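## Task

Plate R33 protrudes from slot 3 of plate hotel H1. Slide it in until it rests against the hotel's back stop. It must stay fully inserted without the robot holding it. Afterwards open the gripper and withdraw the arm.

## Robot and tools

Robot: one arm (yam_ultra) with six revolute joints and a two-finger parallel gripper. Hotel H1 has 4 slots numbered from the bottom, so slot 1 is lowest.

Frames. The scene frame has its origin on the table top below the arm's base, +z up, and +y to the left when facing along +x. The base may be slightly tilted. The gripper frame: fingers point along its +z, and they open and close along its y. end_effector_position is the point between the finger pads, roughly 1 cm short of the fingertips. The reported hand position can be a little wrong, more so far from the base.

execute_actions(actions, pictures). actions holds zero or one item. An empty list only returns the current state. An item with "rows" (1 to 15 rows) and "steps" (1 to 15, default 15) runs that many control steps of 1/30 s, one row per step, repeating the last row if rows run out. An item with only "steps" (up to 300) is a wait, counted from the previous result, so thinking time is included. pictures (boolean) chooses whether camera images come back; by default they do. A refused call moves nothing.

A row is 7 numbers, each in [-1, 1]: dx, dy, dz, rx, ry, rz, opening. The first six are an offset, not a pose: a target relative to the gripper pose shown in the latest result, expressed along the gripper's own axes. Before any result in the scene has shown the pose, and for second or later calls in the same reply, the reference is where the gripper is when the action begins. Every row counts from that same reference, not from the row before. Scale: 1.0 equals 0.6 m for dx, dy, dz and 180 degrees for rotation; rx, ry, rz form a single rotation vector. opening is absolute: +1 fully open (0.094 m), -1 closed.

move(target, speed). target is one 7-number row with the same meaning and reference as above. speed is the path's top speed in m/s, 0.002 to 0.5, default 0.25; rotation is capped at twice that value in rad/s. The path is a straight line lasting 0.5 to 10 s; longer paths stop after 10 s short of the target. It turns the short way round and ignores obstacles. The opening is sent when the move starts. The move ends when the gripper and fingers come to rest after the path, or 5 s after the path ends. Its result adds a "move:" line giving how it ended (done = resting near target; otherwise e.g. off_target, moving, held, fault), which limits acted (paced = the pose sent was clipped; held = a check blocked some steps, after which the arm may suddenly go faster than speed), and the remaining distance. The gripper may lag, stray, or exceed speed, especially with the arm nearly straight.

wait(seconds): 0 to 10 s of letting the scene run with no new command. zoom_image(camera, region): camera is cam_high, cam_low or cam_wrist (each 896x504); region is [x0, y0, x1, y1] in pixels from the top-left, at most 504 by 504. read_manual(section): only "licences"; no motion. finished_scene(scene): ends the current scene (give its number), cannot be undone, and reports success; replying with no tool call ends everything.

Results. The state line gives end_effector_position (m) and end_effector_quat_wxyz in the scene frame. Joint positions and Joint velocities list waist, shoulder, elbow, wrist pitch, wrist yaw, wrist roll (rad, rad/s) and then the finger pad gap (m, m/s). Ranges in rad: waist -2.618 to 3.054, shoulder 0.000 to 3.142, elbow 0.000 to 3.142, wrist pitch -1.571 to 1.571, wrist yaw -1.571 to 1.571, wrist roll -2.094 to 2.094. grip_measured is the measured opening on the command scale (may be off by about 1 mm all scene). "pose unreachable" means the clearance check (which treats any mount under the base as arm) altered or blocked a command; HELD flags each step where that happened. "Hand target" shows the pose the controller is currently driving toward. FAULT lines report stops; MOTOR HOT warns from 75 °C.

Control behaviour. Each step the commanded pose is limited to within 70 mm and 16 degrees of the measured pose, then damped inverse kinematics drives the joints, favouring position over orientation. After an action, the arm only continues to the last limited pose, so check the result and send the remainder. The arm tends to finish a centimetre or more low, and all-zero offsets let it sag further; to hold height, send a correcting offset in the first call of a reply and zeros afterwards. Because offsets count from the measured hand, repeating a small push against something rigid does not increase force, but against something that slides it keeps advancing. The simulation runs on while you think.

Gripping (if needed): command an opening about 0.03 below grip_measured for a firm hold, less for a light one. Pad force is about 50 to 62 N.

Heat: holding loads warms motors. At 90 °C the arm halts for 10 s; at 100 °C it drops everything and falls.

Cautions: contacts are harder at higher speed and with targets set further beyond the contact point, so approach slowly and aim just past where the plate should stop. Avoid slams, hard hits and excessive pushing, never knock anything off the table, and expect occasional outside tugs or pushes. The plate must stay seated on its own; release and back away before finishing.

Each tool is called by a JSON object that holds its "name" and its "arguments", one argument or row to a line.

## Session

{"name": "execute_actions", "arguments": {
  "actions": []
}}

Scene clock: 0.00 s of 7200.00 s.
end_effector_position=(+0.1575, +0.0813, +0.1414) grip_measured=+1.000 end_effector_quat_wxyz=(+0.585, +0.787, +0.014, +0.196)
Joint positions: [ 0.939  1.374  0.677 -1.121  0.569 -1.949  0.094]
Joint velocities: [-0.017 -0.012 -0.007 -0.037  0.022 -0.022  0.   ]
Hand target: +0.158, +0.080, +0.144; +0.590, +0.784, +0.017, +0.194

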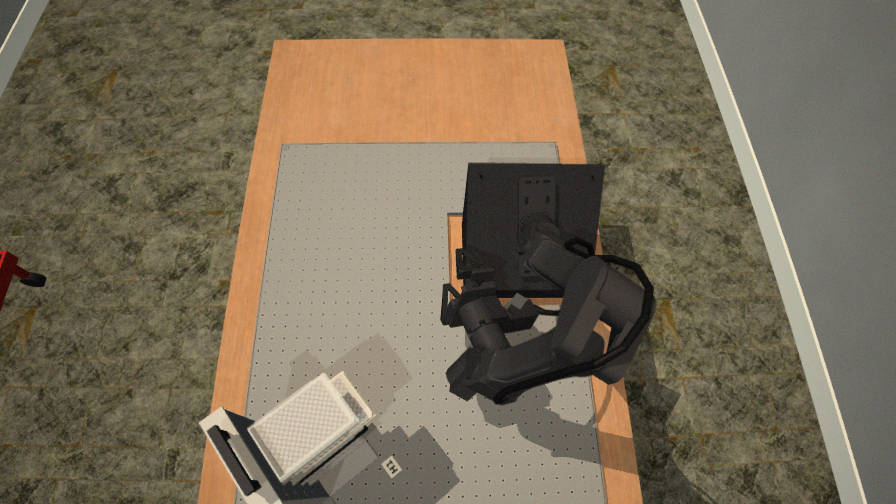

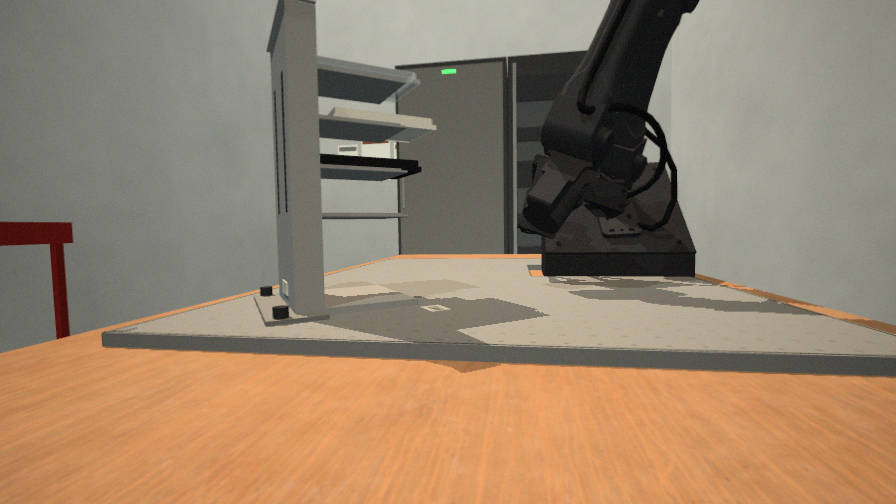

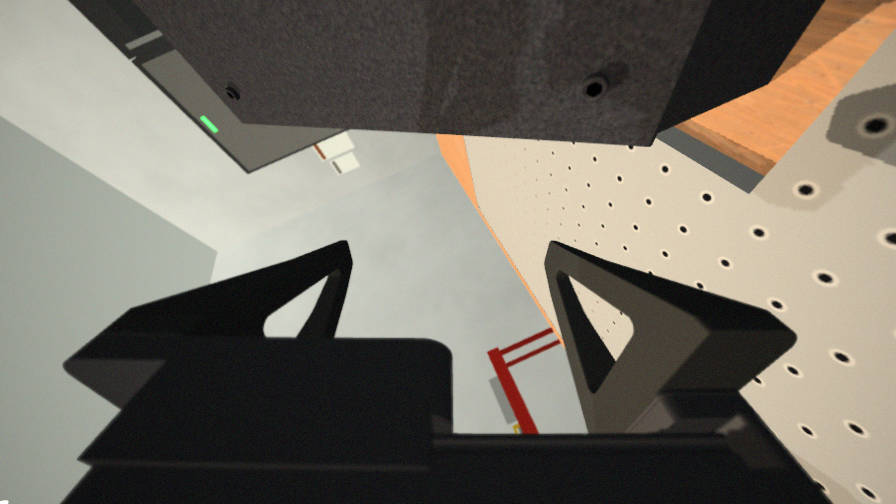

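{"name": "move", "arguments": {
  "target": [0.255,0.025,0.06,0,0,0,-1]
}}

Scene clock: 3.87 s of 7200.00 s.
end_effector_position=(+0.3014, +0.0835, +0.1828) grip_measured=-0.997 end_effector_quat_wxyz=(+0.641, +0.710, -0.110, +0.269)
Joint positions: [ 0.491  1.786  1.158 -1.109  0.763 -2.087  0.   ]
Joint velocities: [-0.007  0.012  0.002  0.007 -0.037 -0.007 -0.   ]
Hand target: +0.305, +0.082, +0.190; +0.652, +0.702, -0.108, +0.266
Off the commanded pose: 0.011 m, 20 deg; orientation clipped at the last step of the last action.
joint sent to its limit — the command would take joint 6 (wrist roll) past its lower limit, so that joint was sent only as far as its limit.
move: off_target; limits=paced

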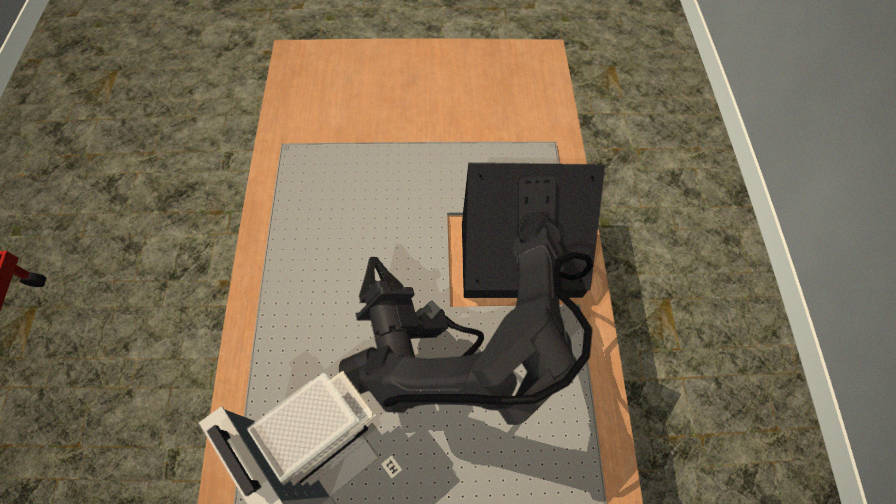

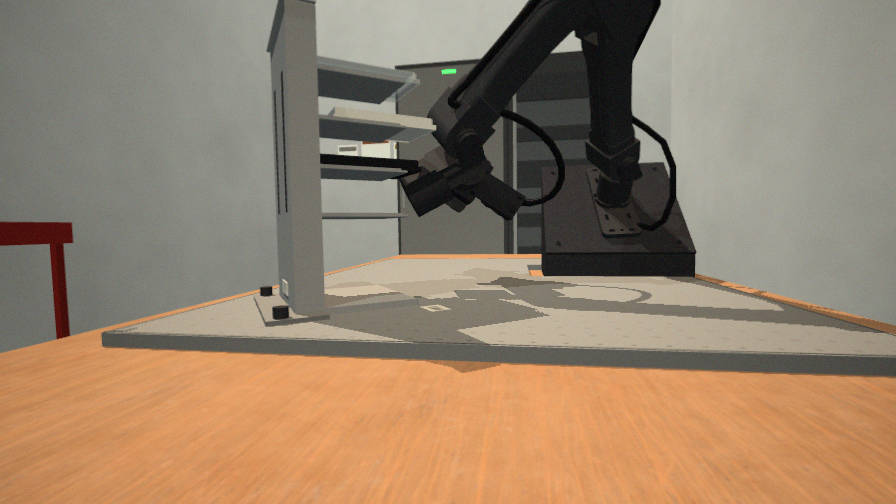

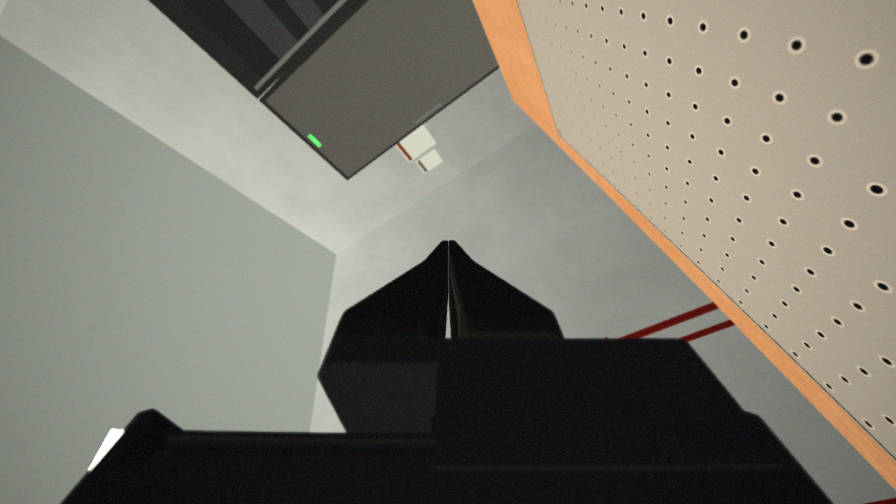

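{"name": "move", "arguments": {
  "target": [-0.048,0.2,-0.11,0.534,-0.316,0.317,-1],
  "speed": 0.2
}}

Scene clock: 17.57 s of 7200.00 s.
end_effector_position=(+0.2049, +0.1202, +0.2653) grip_measured=-0.997 end_effector_quat_wxyz=(-0.358, +0.695, -0.509, +0.361)
Joint positions: [-1.054  0.657  0.399 -0.936 -1.314 -2.101  0.   ]
Joint velocities: [-0.007 -0.017  0.012 -0.022 -0.007  0.007 -0.   ]
Hand target: +0.205, +0.120, +0.265; -0.358, +0.695, -0.510, +0.360
Off the commanded pose: 0.008 m, 29 deg; orientation clipped at the last step of the last action.
After step 90, 3.90 s passed at rest.
move: held; limits=paced,held; held on 4 of 204 steps, including the last
pose unreachable: on one or more control steps of this call an arm could not follow its commanded pose, so it was not sent that pose on those steps. On the call's last step it was still not sent that pose. It may still have moved: this result reports where it is.
cause: the commanded pose would bring two parts of the arm too close to each other (its wrist (the part past joint 4) and its wrist camera, with joints 5 (wrist yaw) and 6 (wrist roll) between them).

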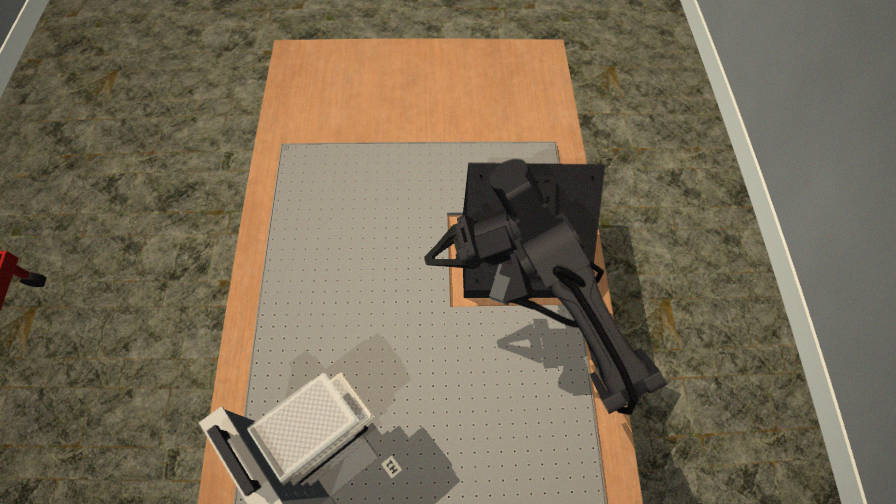

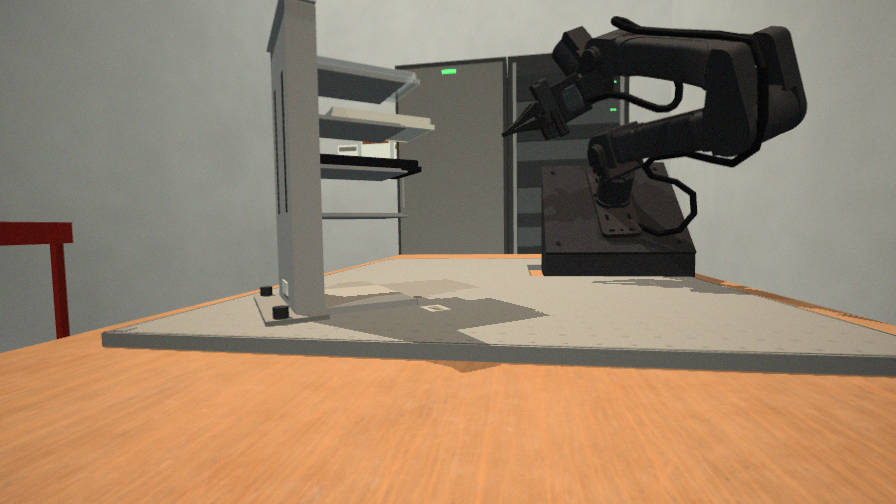

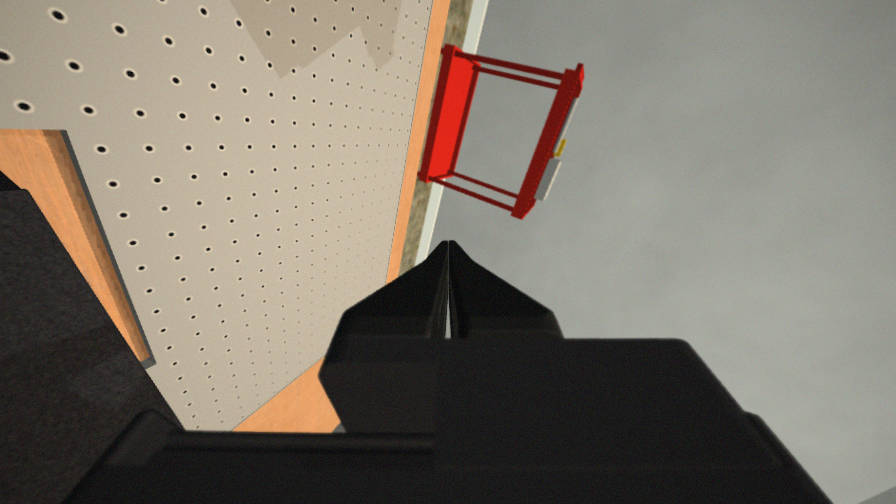

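{"name": "move", "arguments": {
  "target": [0.193,-0.17,0.238,0,0.06,0.574,-1]
}}

Scene clock: 25.60 s of 7200.00 s.
end_effector_position=(+0.3932, +0.0506, +0.2943) grip_measured=-0.997 end_effector_quat_wxyz=(+0.455, -0.002, +0.891, -0.000)
Joint positions: [-0.569  1.536  0.772  0.086 -0.881  0.334  0.   ]
Joint velocities: [ 0.002 -0.012 -0.007  0.037  0.007 -0.022 -0.001]
Hand target: +0.398, +0.051, +0.301; +0.460, +0.000, +0.888, -0.005
Off the commanded pose: 0.009 m, 1 deg.
After step 90, 0.87 s passed at rest.
move: done

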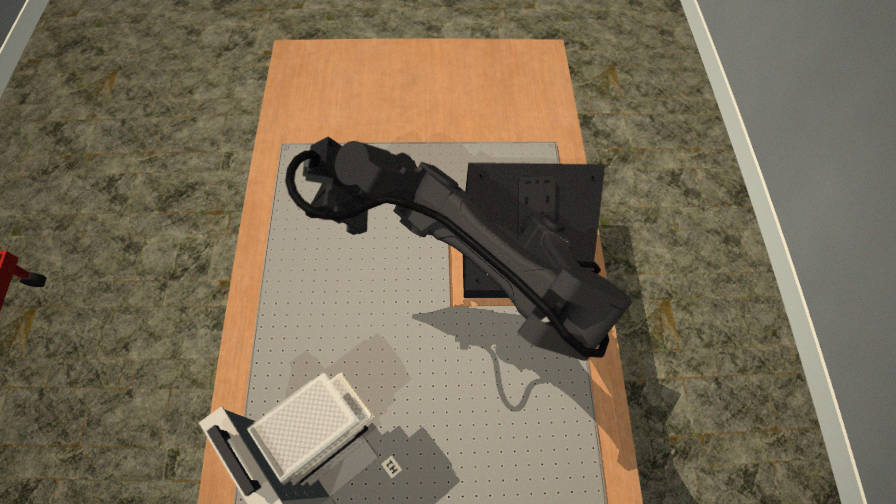

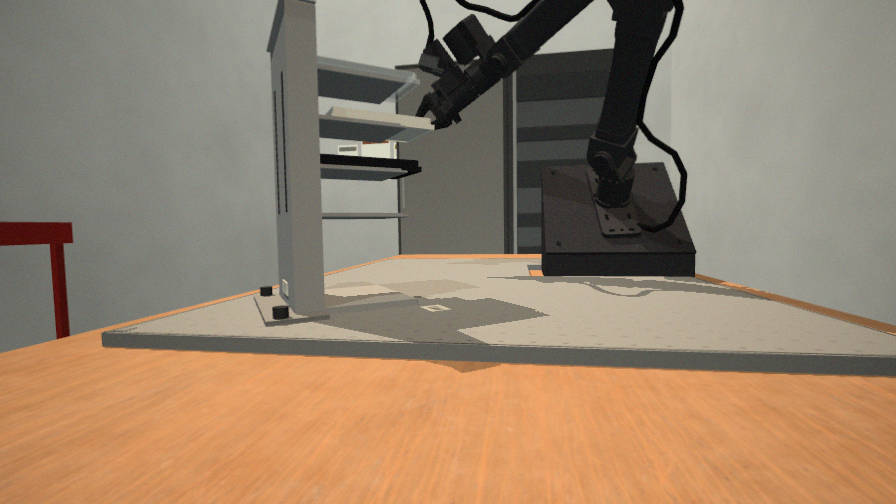

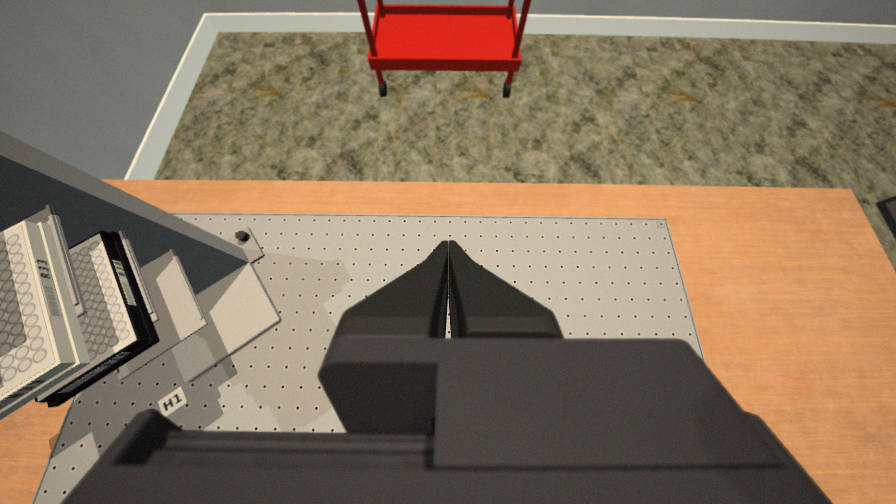

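{"name": "move", "arguments": {
  "target": [0.203,0.317,-0.203,-0.155,0,-0.108,-1],
  "speed": 0.2
}}

Scene clock: 30.63 s of 7200.00 s.
end_effector_position=(+0.2267, +0.2396, +0.2708) grip_measured=-0.997 end_effector_quat_wxyz=(+0.439, -0.267, +0.847, +0.134)
Joint positions: [-0.491  0.552  0.423 -0.099 -1.269  0.396  0.   ]
Joint velocities: [-0.027 -0.007 -0.012 -0.007 -0.037  0.022  0.001]
Hand target: +0.224, +0.237, +0.267; +0.436, -0.260, +0.850, +0.137
Off the commanded pose: 0.006 m, 1 deg.
move: done

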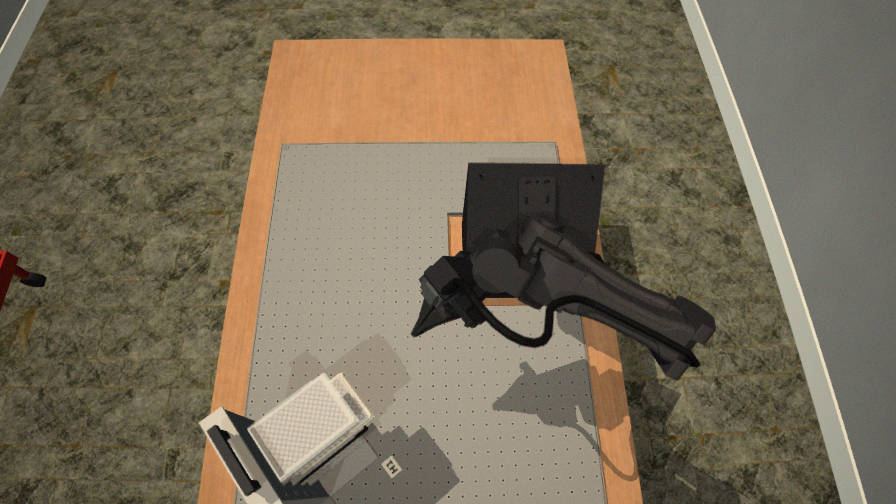

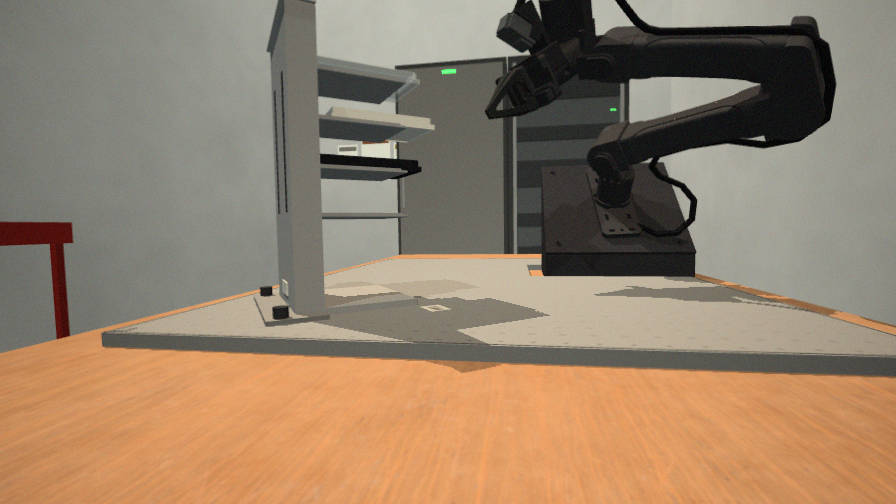

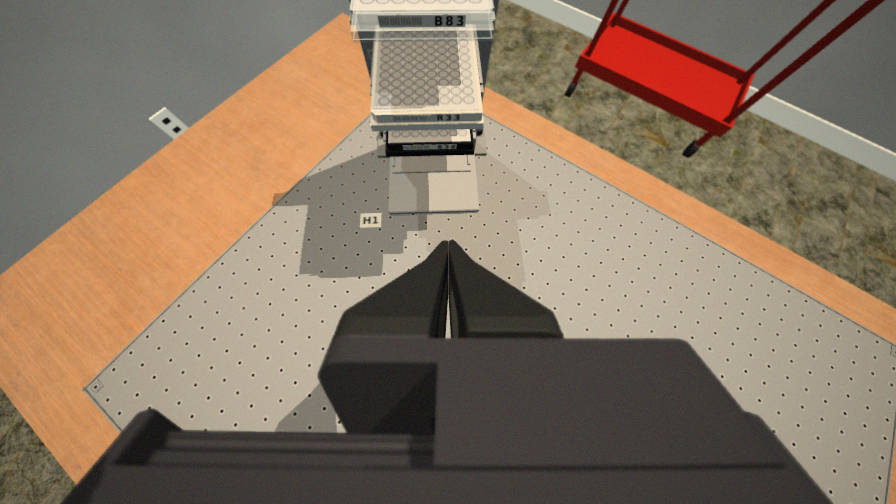

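{"name": "move", "arguments": {
  "target": [-0.023,0.02,0.105,0,0,0,-1],
  "speed": 0.1
}}

Scene clock: 33.23 s of 7200.00 s.
end_effector_position=(+0.2632, +0.2756, +0.2355) grip_measured=-0.997 end_effector_quat_wxyz=(+0.425, -0.264, +0.856, +0.131)
Joint positions: [-0.05   0.715  0.45   0.122 -0.846  0.519  0.   ]
Joint velocities: [ 0.017  0.002 -0.017 -0.037 -0.037 -0.022  0.001]
Hand target: +0.267, +0.283, +0.244; +0.437, -0.269, +0.849, +0.130
Off the commanded pose: 0.014 m, 2 deg.
move: off_target

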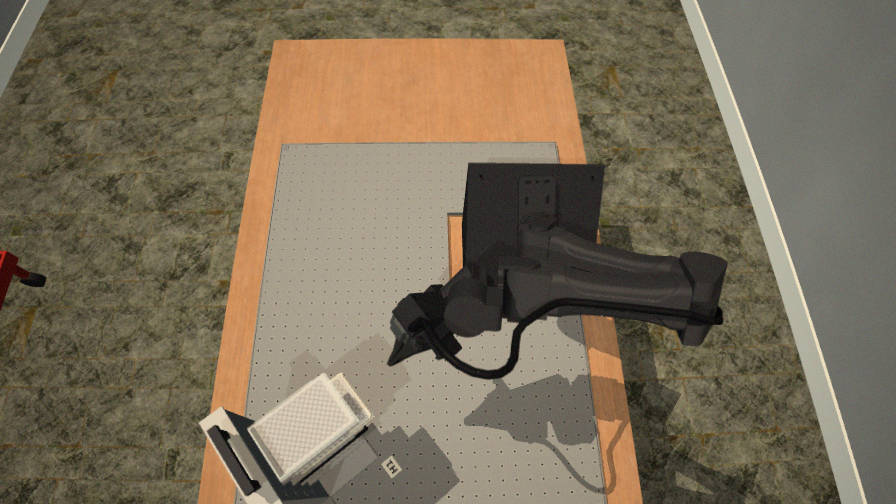

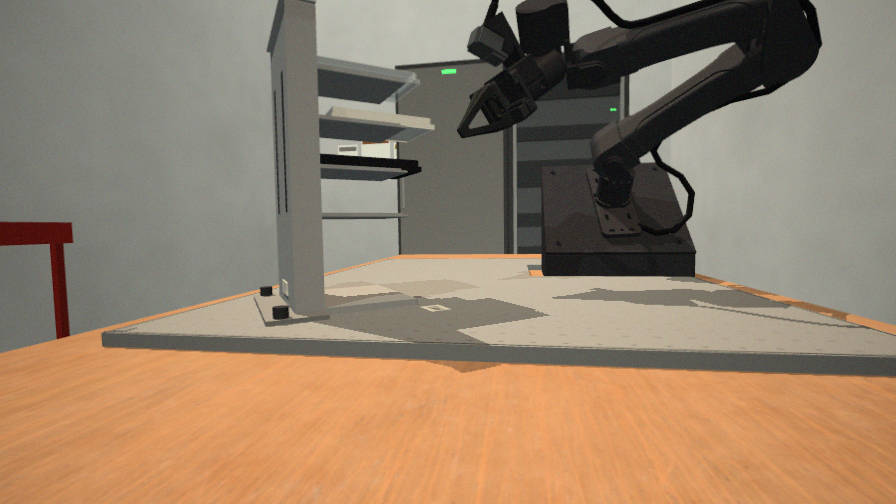

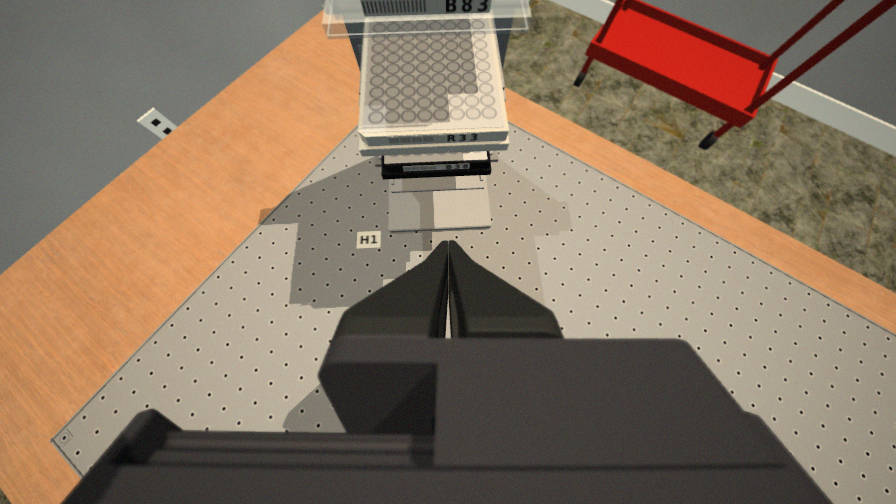

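{"name": "move", "arguments": {
  "target": [-0.06,0.014,0.06,0,0,0,-1],
  "speed": 0.05
}}

Scene clock: 35.33 s of 7200.00 s.
end_effector_position=(+0.2943, +0.3044, +0.2346) grip_measured=-0.997 end_effector_quat_wxyz=(+0.413, -0.261, +0.863, +0.131)
Joint positions: [ 0.059  0.899  0.6    0.142 -0.754  0.531  0.   ]
Joint velocities: [ 0.002 -0.012 -0.007  0.037  0.022  0.037  0.   ]
Hand target: +0.299, +0.311, +0.243; +0.425, -0.264, +0.856, +0.130
Off the commanded pose: 0.012 m, 2 deg.
move: off_target

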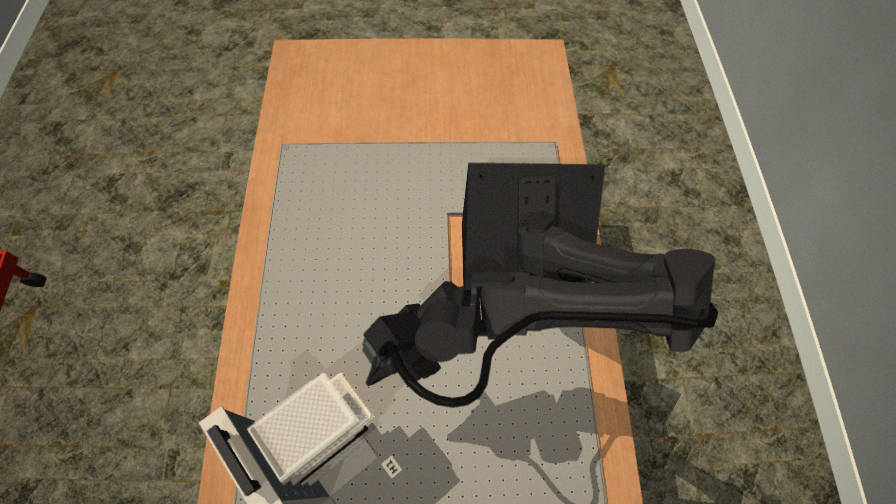

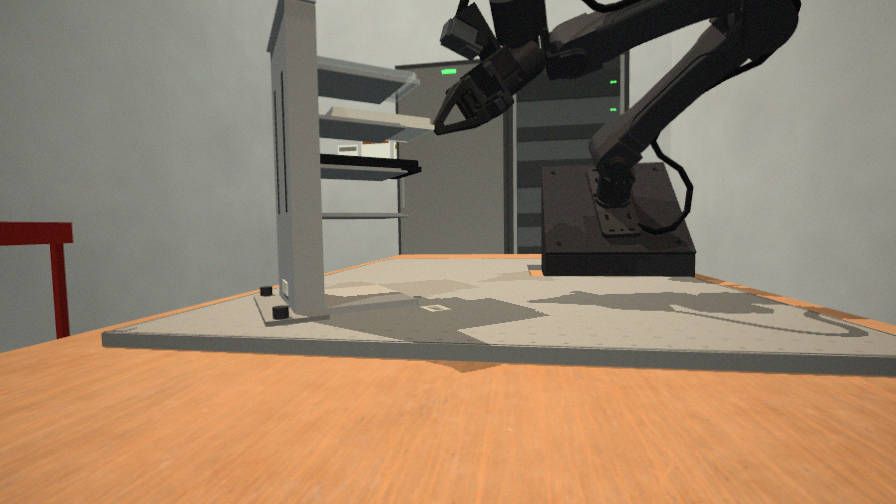

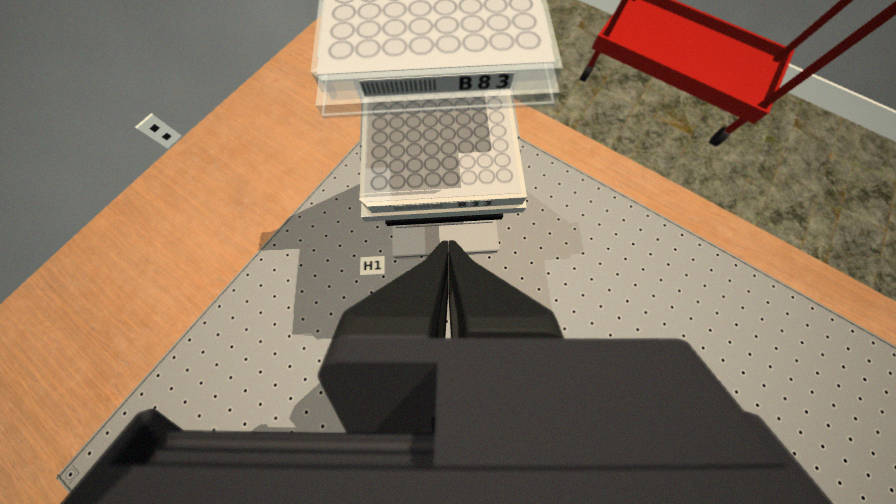

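{"name": "move", "arguments": {
  "target": [-0.051,0,0.015,0,0,0,-1],
  "speed": 0.04
}}

Scene clock: 37.83 s of 7200.00 s.
end_effector_position=(+0.3104, +0.3187, +0.2445) grip_measured=-0.997 end_effector_quat_wxyz=(+0.404, -0.262, +0.866, +0.137)
Joint positions: [ 0.052  0.986  0.706  0.113 -0.781  0.531  0.   ]
Joint velocities: [-0.007  0.012  0.002 -0.095 -0.007  0.022  0.001]
Hand target: +0.316, +0.319, +0.253; +0.413, -0.261, +0.863, +0.132
Off the commanded pose: 0.010 m, 1 deg.
move: done

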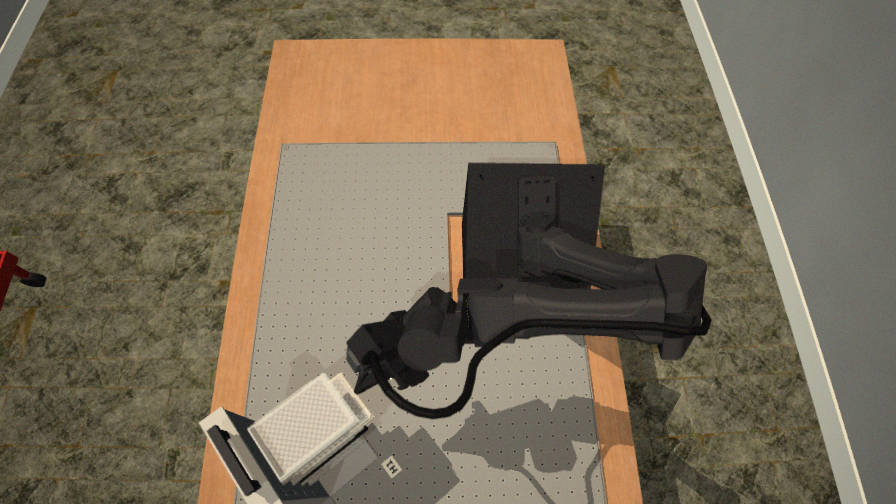

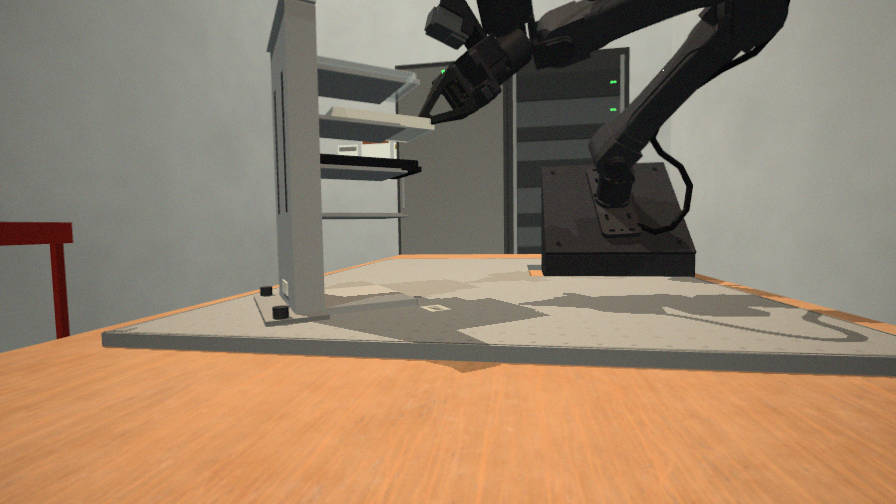

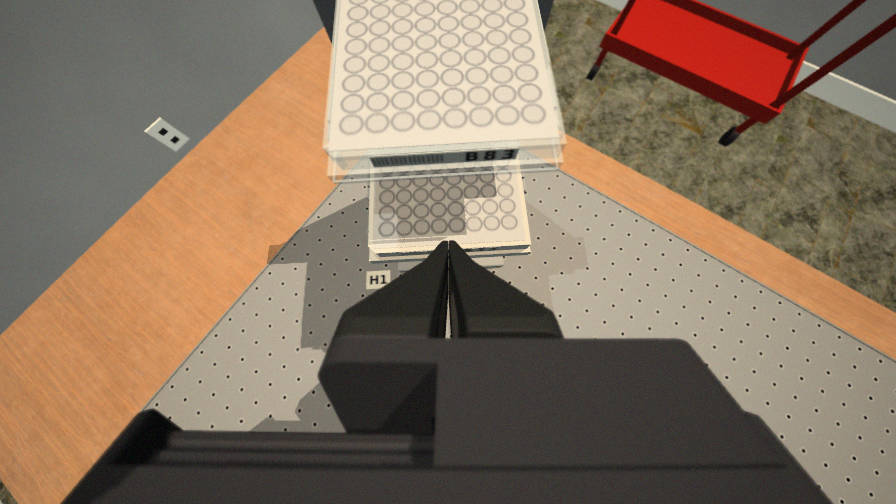

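{"name": "move", "arguments": {
  "target": [-0.032,0,0.04,0,0,0,-1],
  "speed": 0.03
}}

Scene clock: 39.90 s of 7200.00 s.
end_effector_position=(+0.3286, +0.3292, +0.2363) grip_measured=-0.997 end_effector_quat_wxyz=(+0.390, -0.259, +0.873, +0.138)
Joint positions: [ 0.094  1.089  0.782  0.117 -0.757  0.534  0.   ]
Joint velocities: [-0.002 -0.007 -0.007  0.007 -0.037  0.022 -0.   ]
Hand target: +0.335, +0.336, +0.244; +0.404, -0.262, +0.866, +0.136
Off the commanded pose: 0.013 m, 2 deg.
move: off_target

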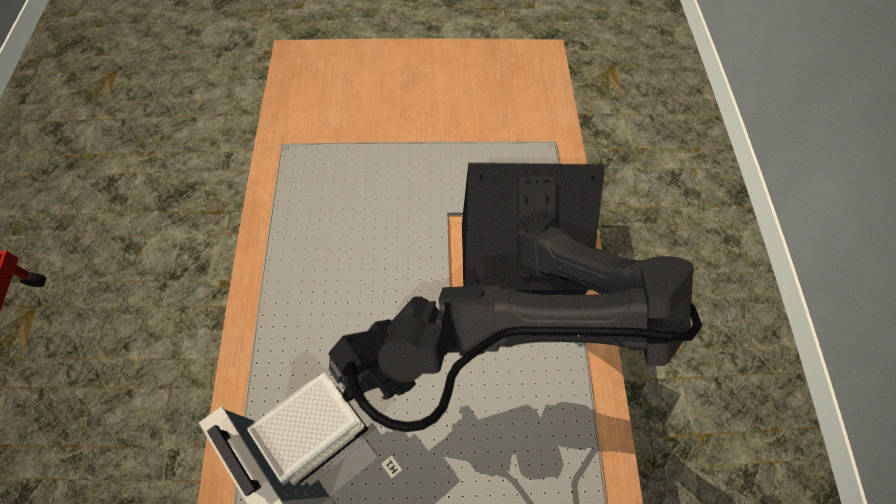

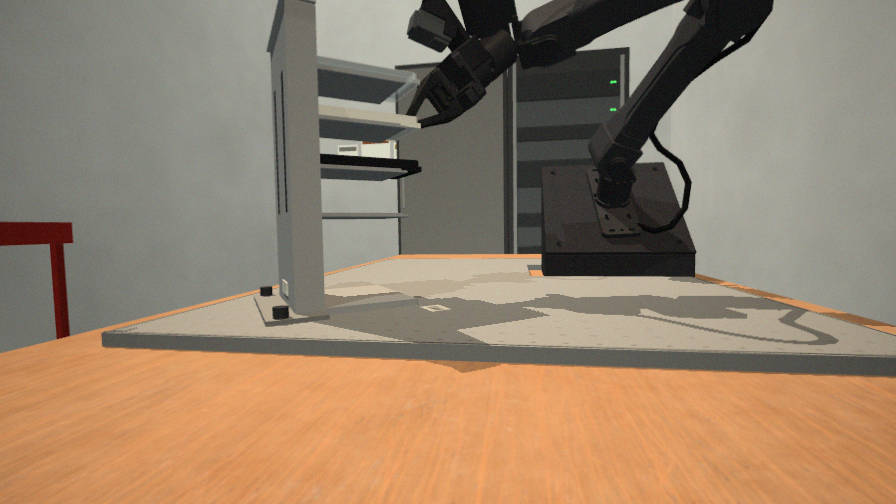

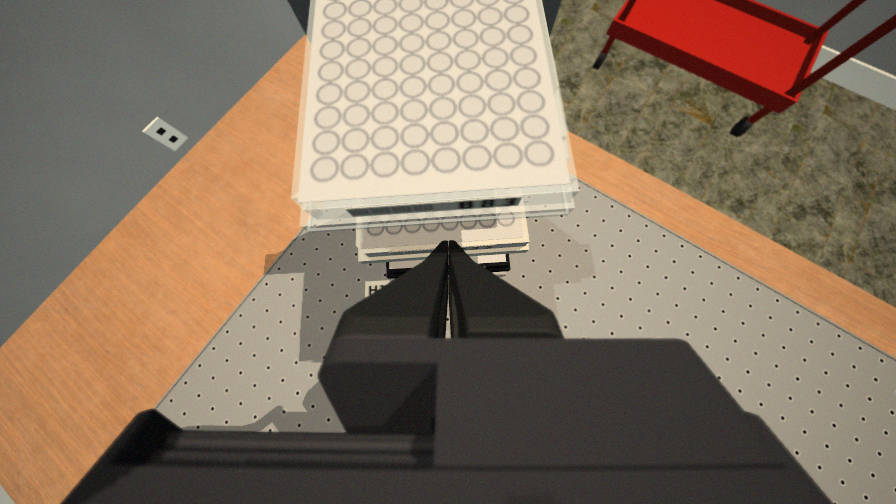

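{"name": "move", "arguments": {
  "target": [-0.03,0,0.012,0,-0.04,0,-1],
  "speed": 0.03
}}

Scene clock: 42.83 s of 7200.00 s.
end_effector_position=(+0.3293, +0.3302, +0.2351) grip_measured=-0.997 end_effector_quat_wxyz=(+0.401, -0.242, +0.868, +0.162)
Joint positions: [ 0.101  1.089  0.731  0.234 -0.75   0.622  0.   ]
Joint velocities: [-0.007  0.012 -0.002  0.037 -0.066 -0.037  0.   ]
Hand target: +0.341, +0.338, +0.246; +0.442, -0.249, +0.848, +0.154
Off the commanded pose: 0.019 m, 6 deg.
move: off_target

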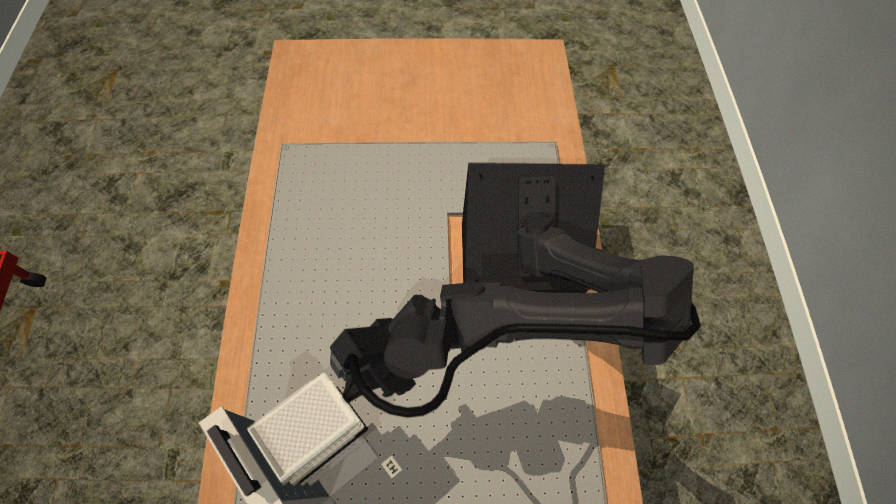

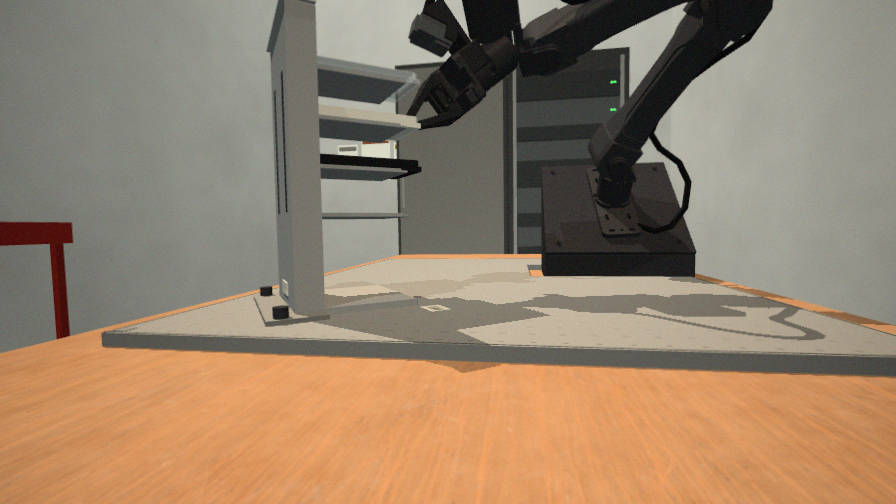

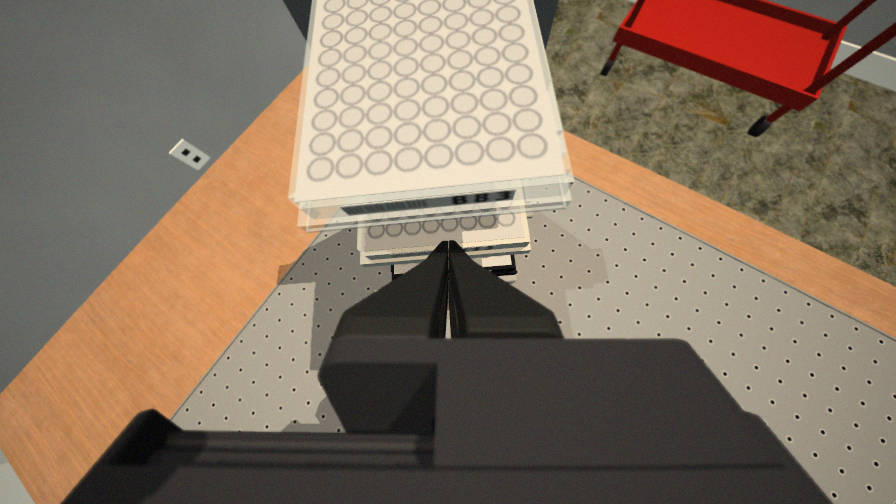

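{"name": "move", "arguments": {
  "target": [0.06,0,-0.16,0,0,0,-1],
  "speed": 0.15
}}

{"name": "zoom_image", "arguments": {
  "camera": "cam_low",
  "region": [260,40,480,200]
}}

Scene clock: 45.20 s of 7200.00 s.
end_effector_position=(+0.2522, +0.2759, +0.2649) grip_measured=-0.997 end_effector_quat_wxyz=(+0.395, -0.240, +0.870, +0.172)
Joint positions: [-0.252  0.727  0.54  -0.004 -1.117  0.551  0.   ]
Joint velocities: [ 0.002  0.002 -0.007  0.022  0.007 -0.11  -0.   ]
Hand target: +0.251, +0.273, +0.268; +0.403, -0.241, +0.867, +0.167
Off the commanded pose: 0.004 m, 1 deg.
move: done

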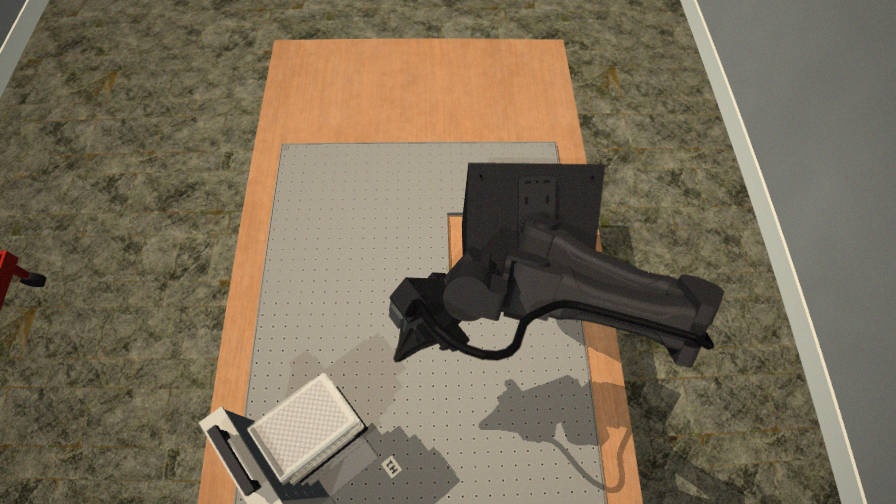

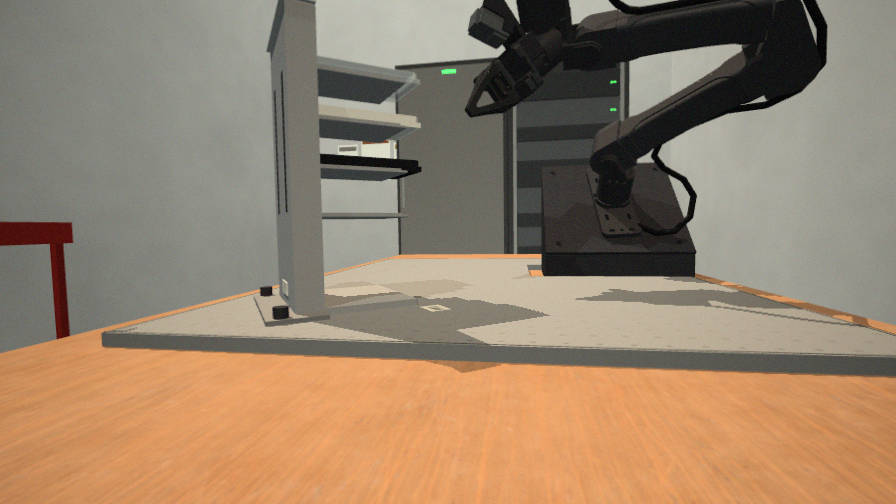

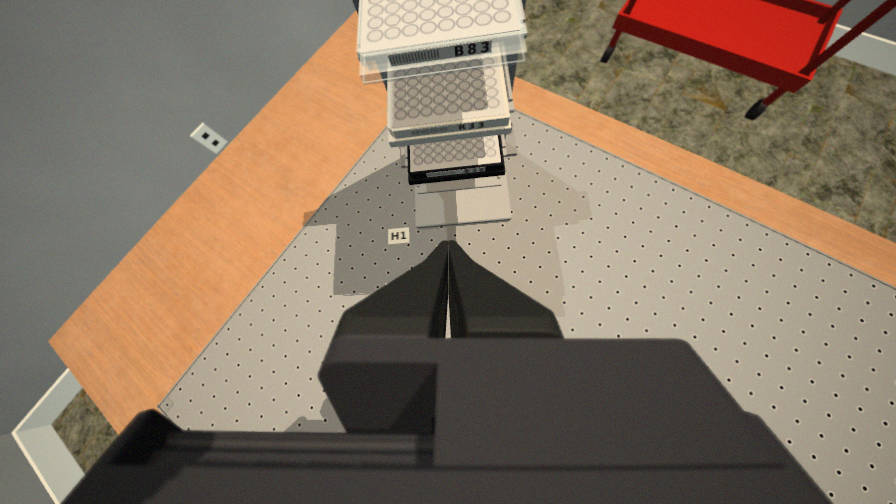

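Region (260, 40, 480, 200) of cam_low's 896x504 image, scaled by 2.291, with more detail than that image has; it fills the top 367 rows of this view, and the rest is white.

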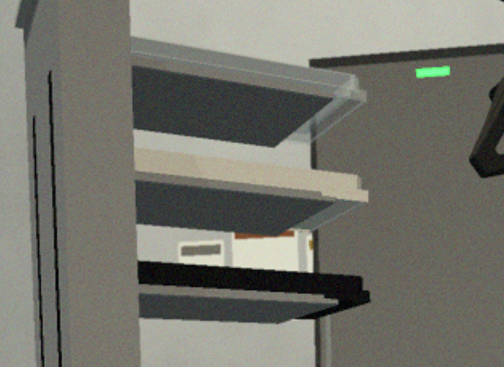

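Flush with the others.

{"name": "finished_scene", "arguments": {
  "scene": 1
}}

The scene is finished: the task was done.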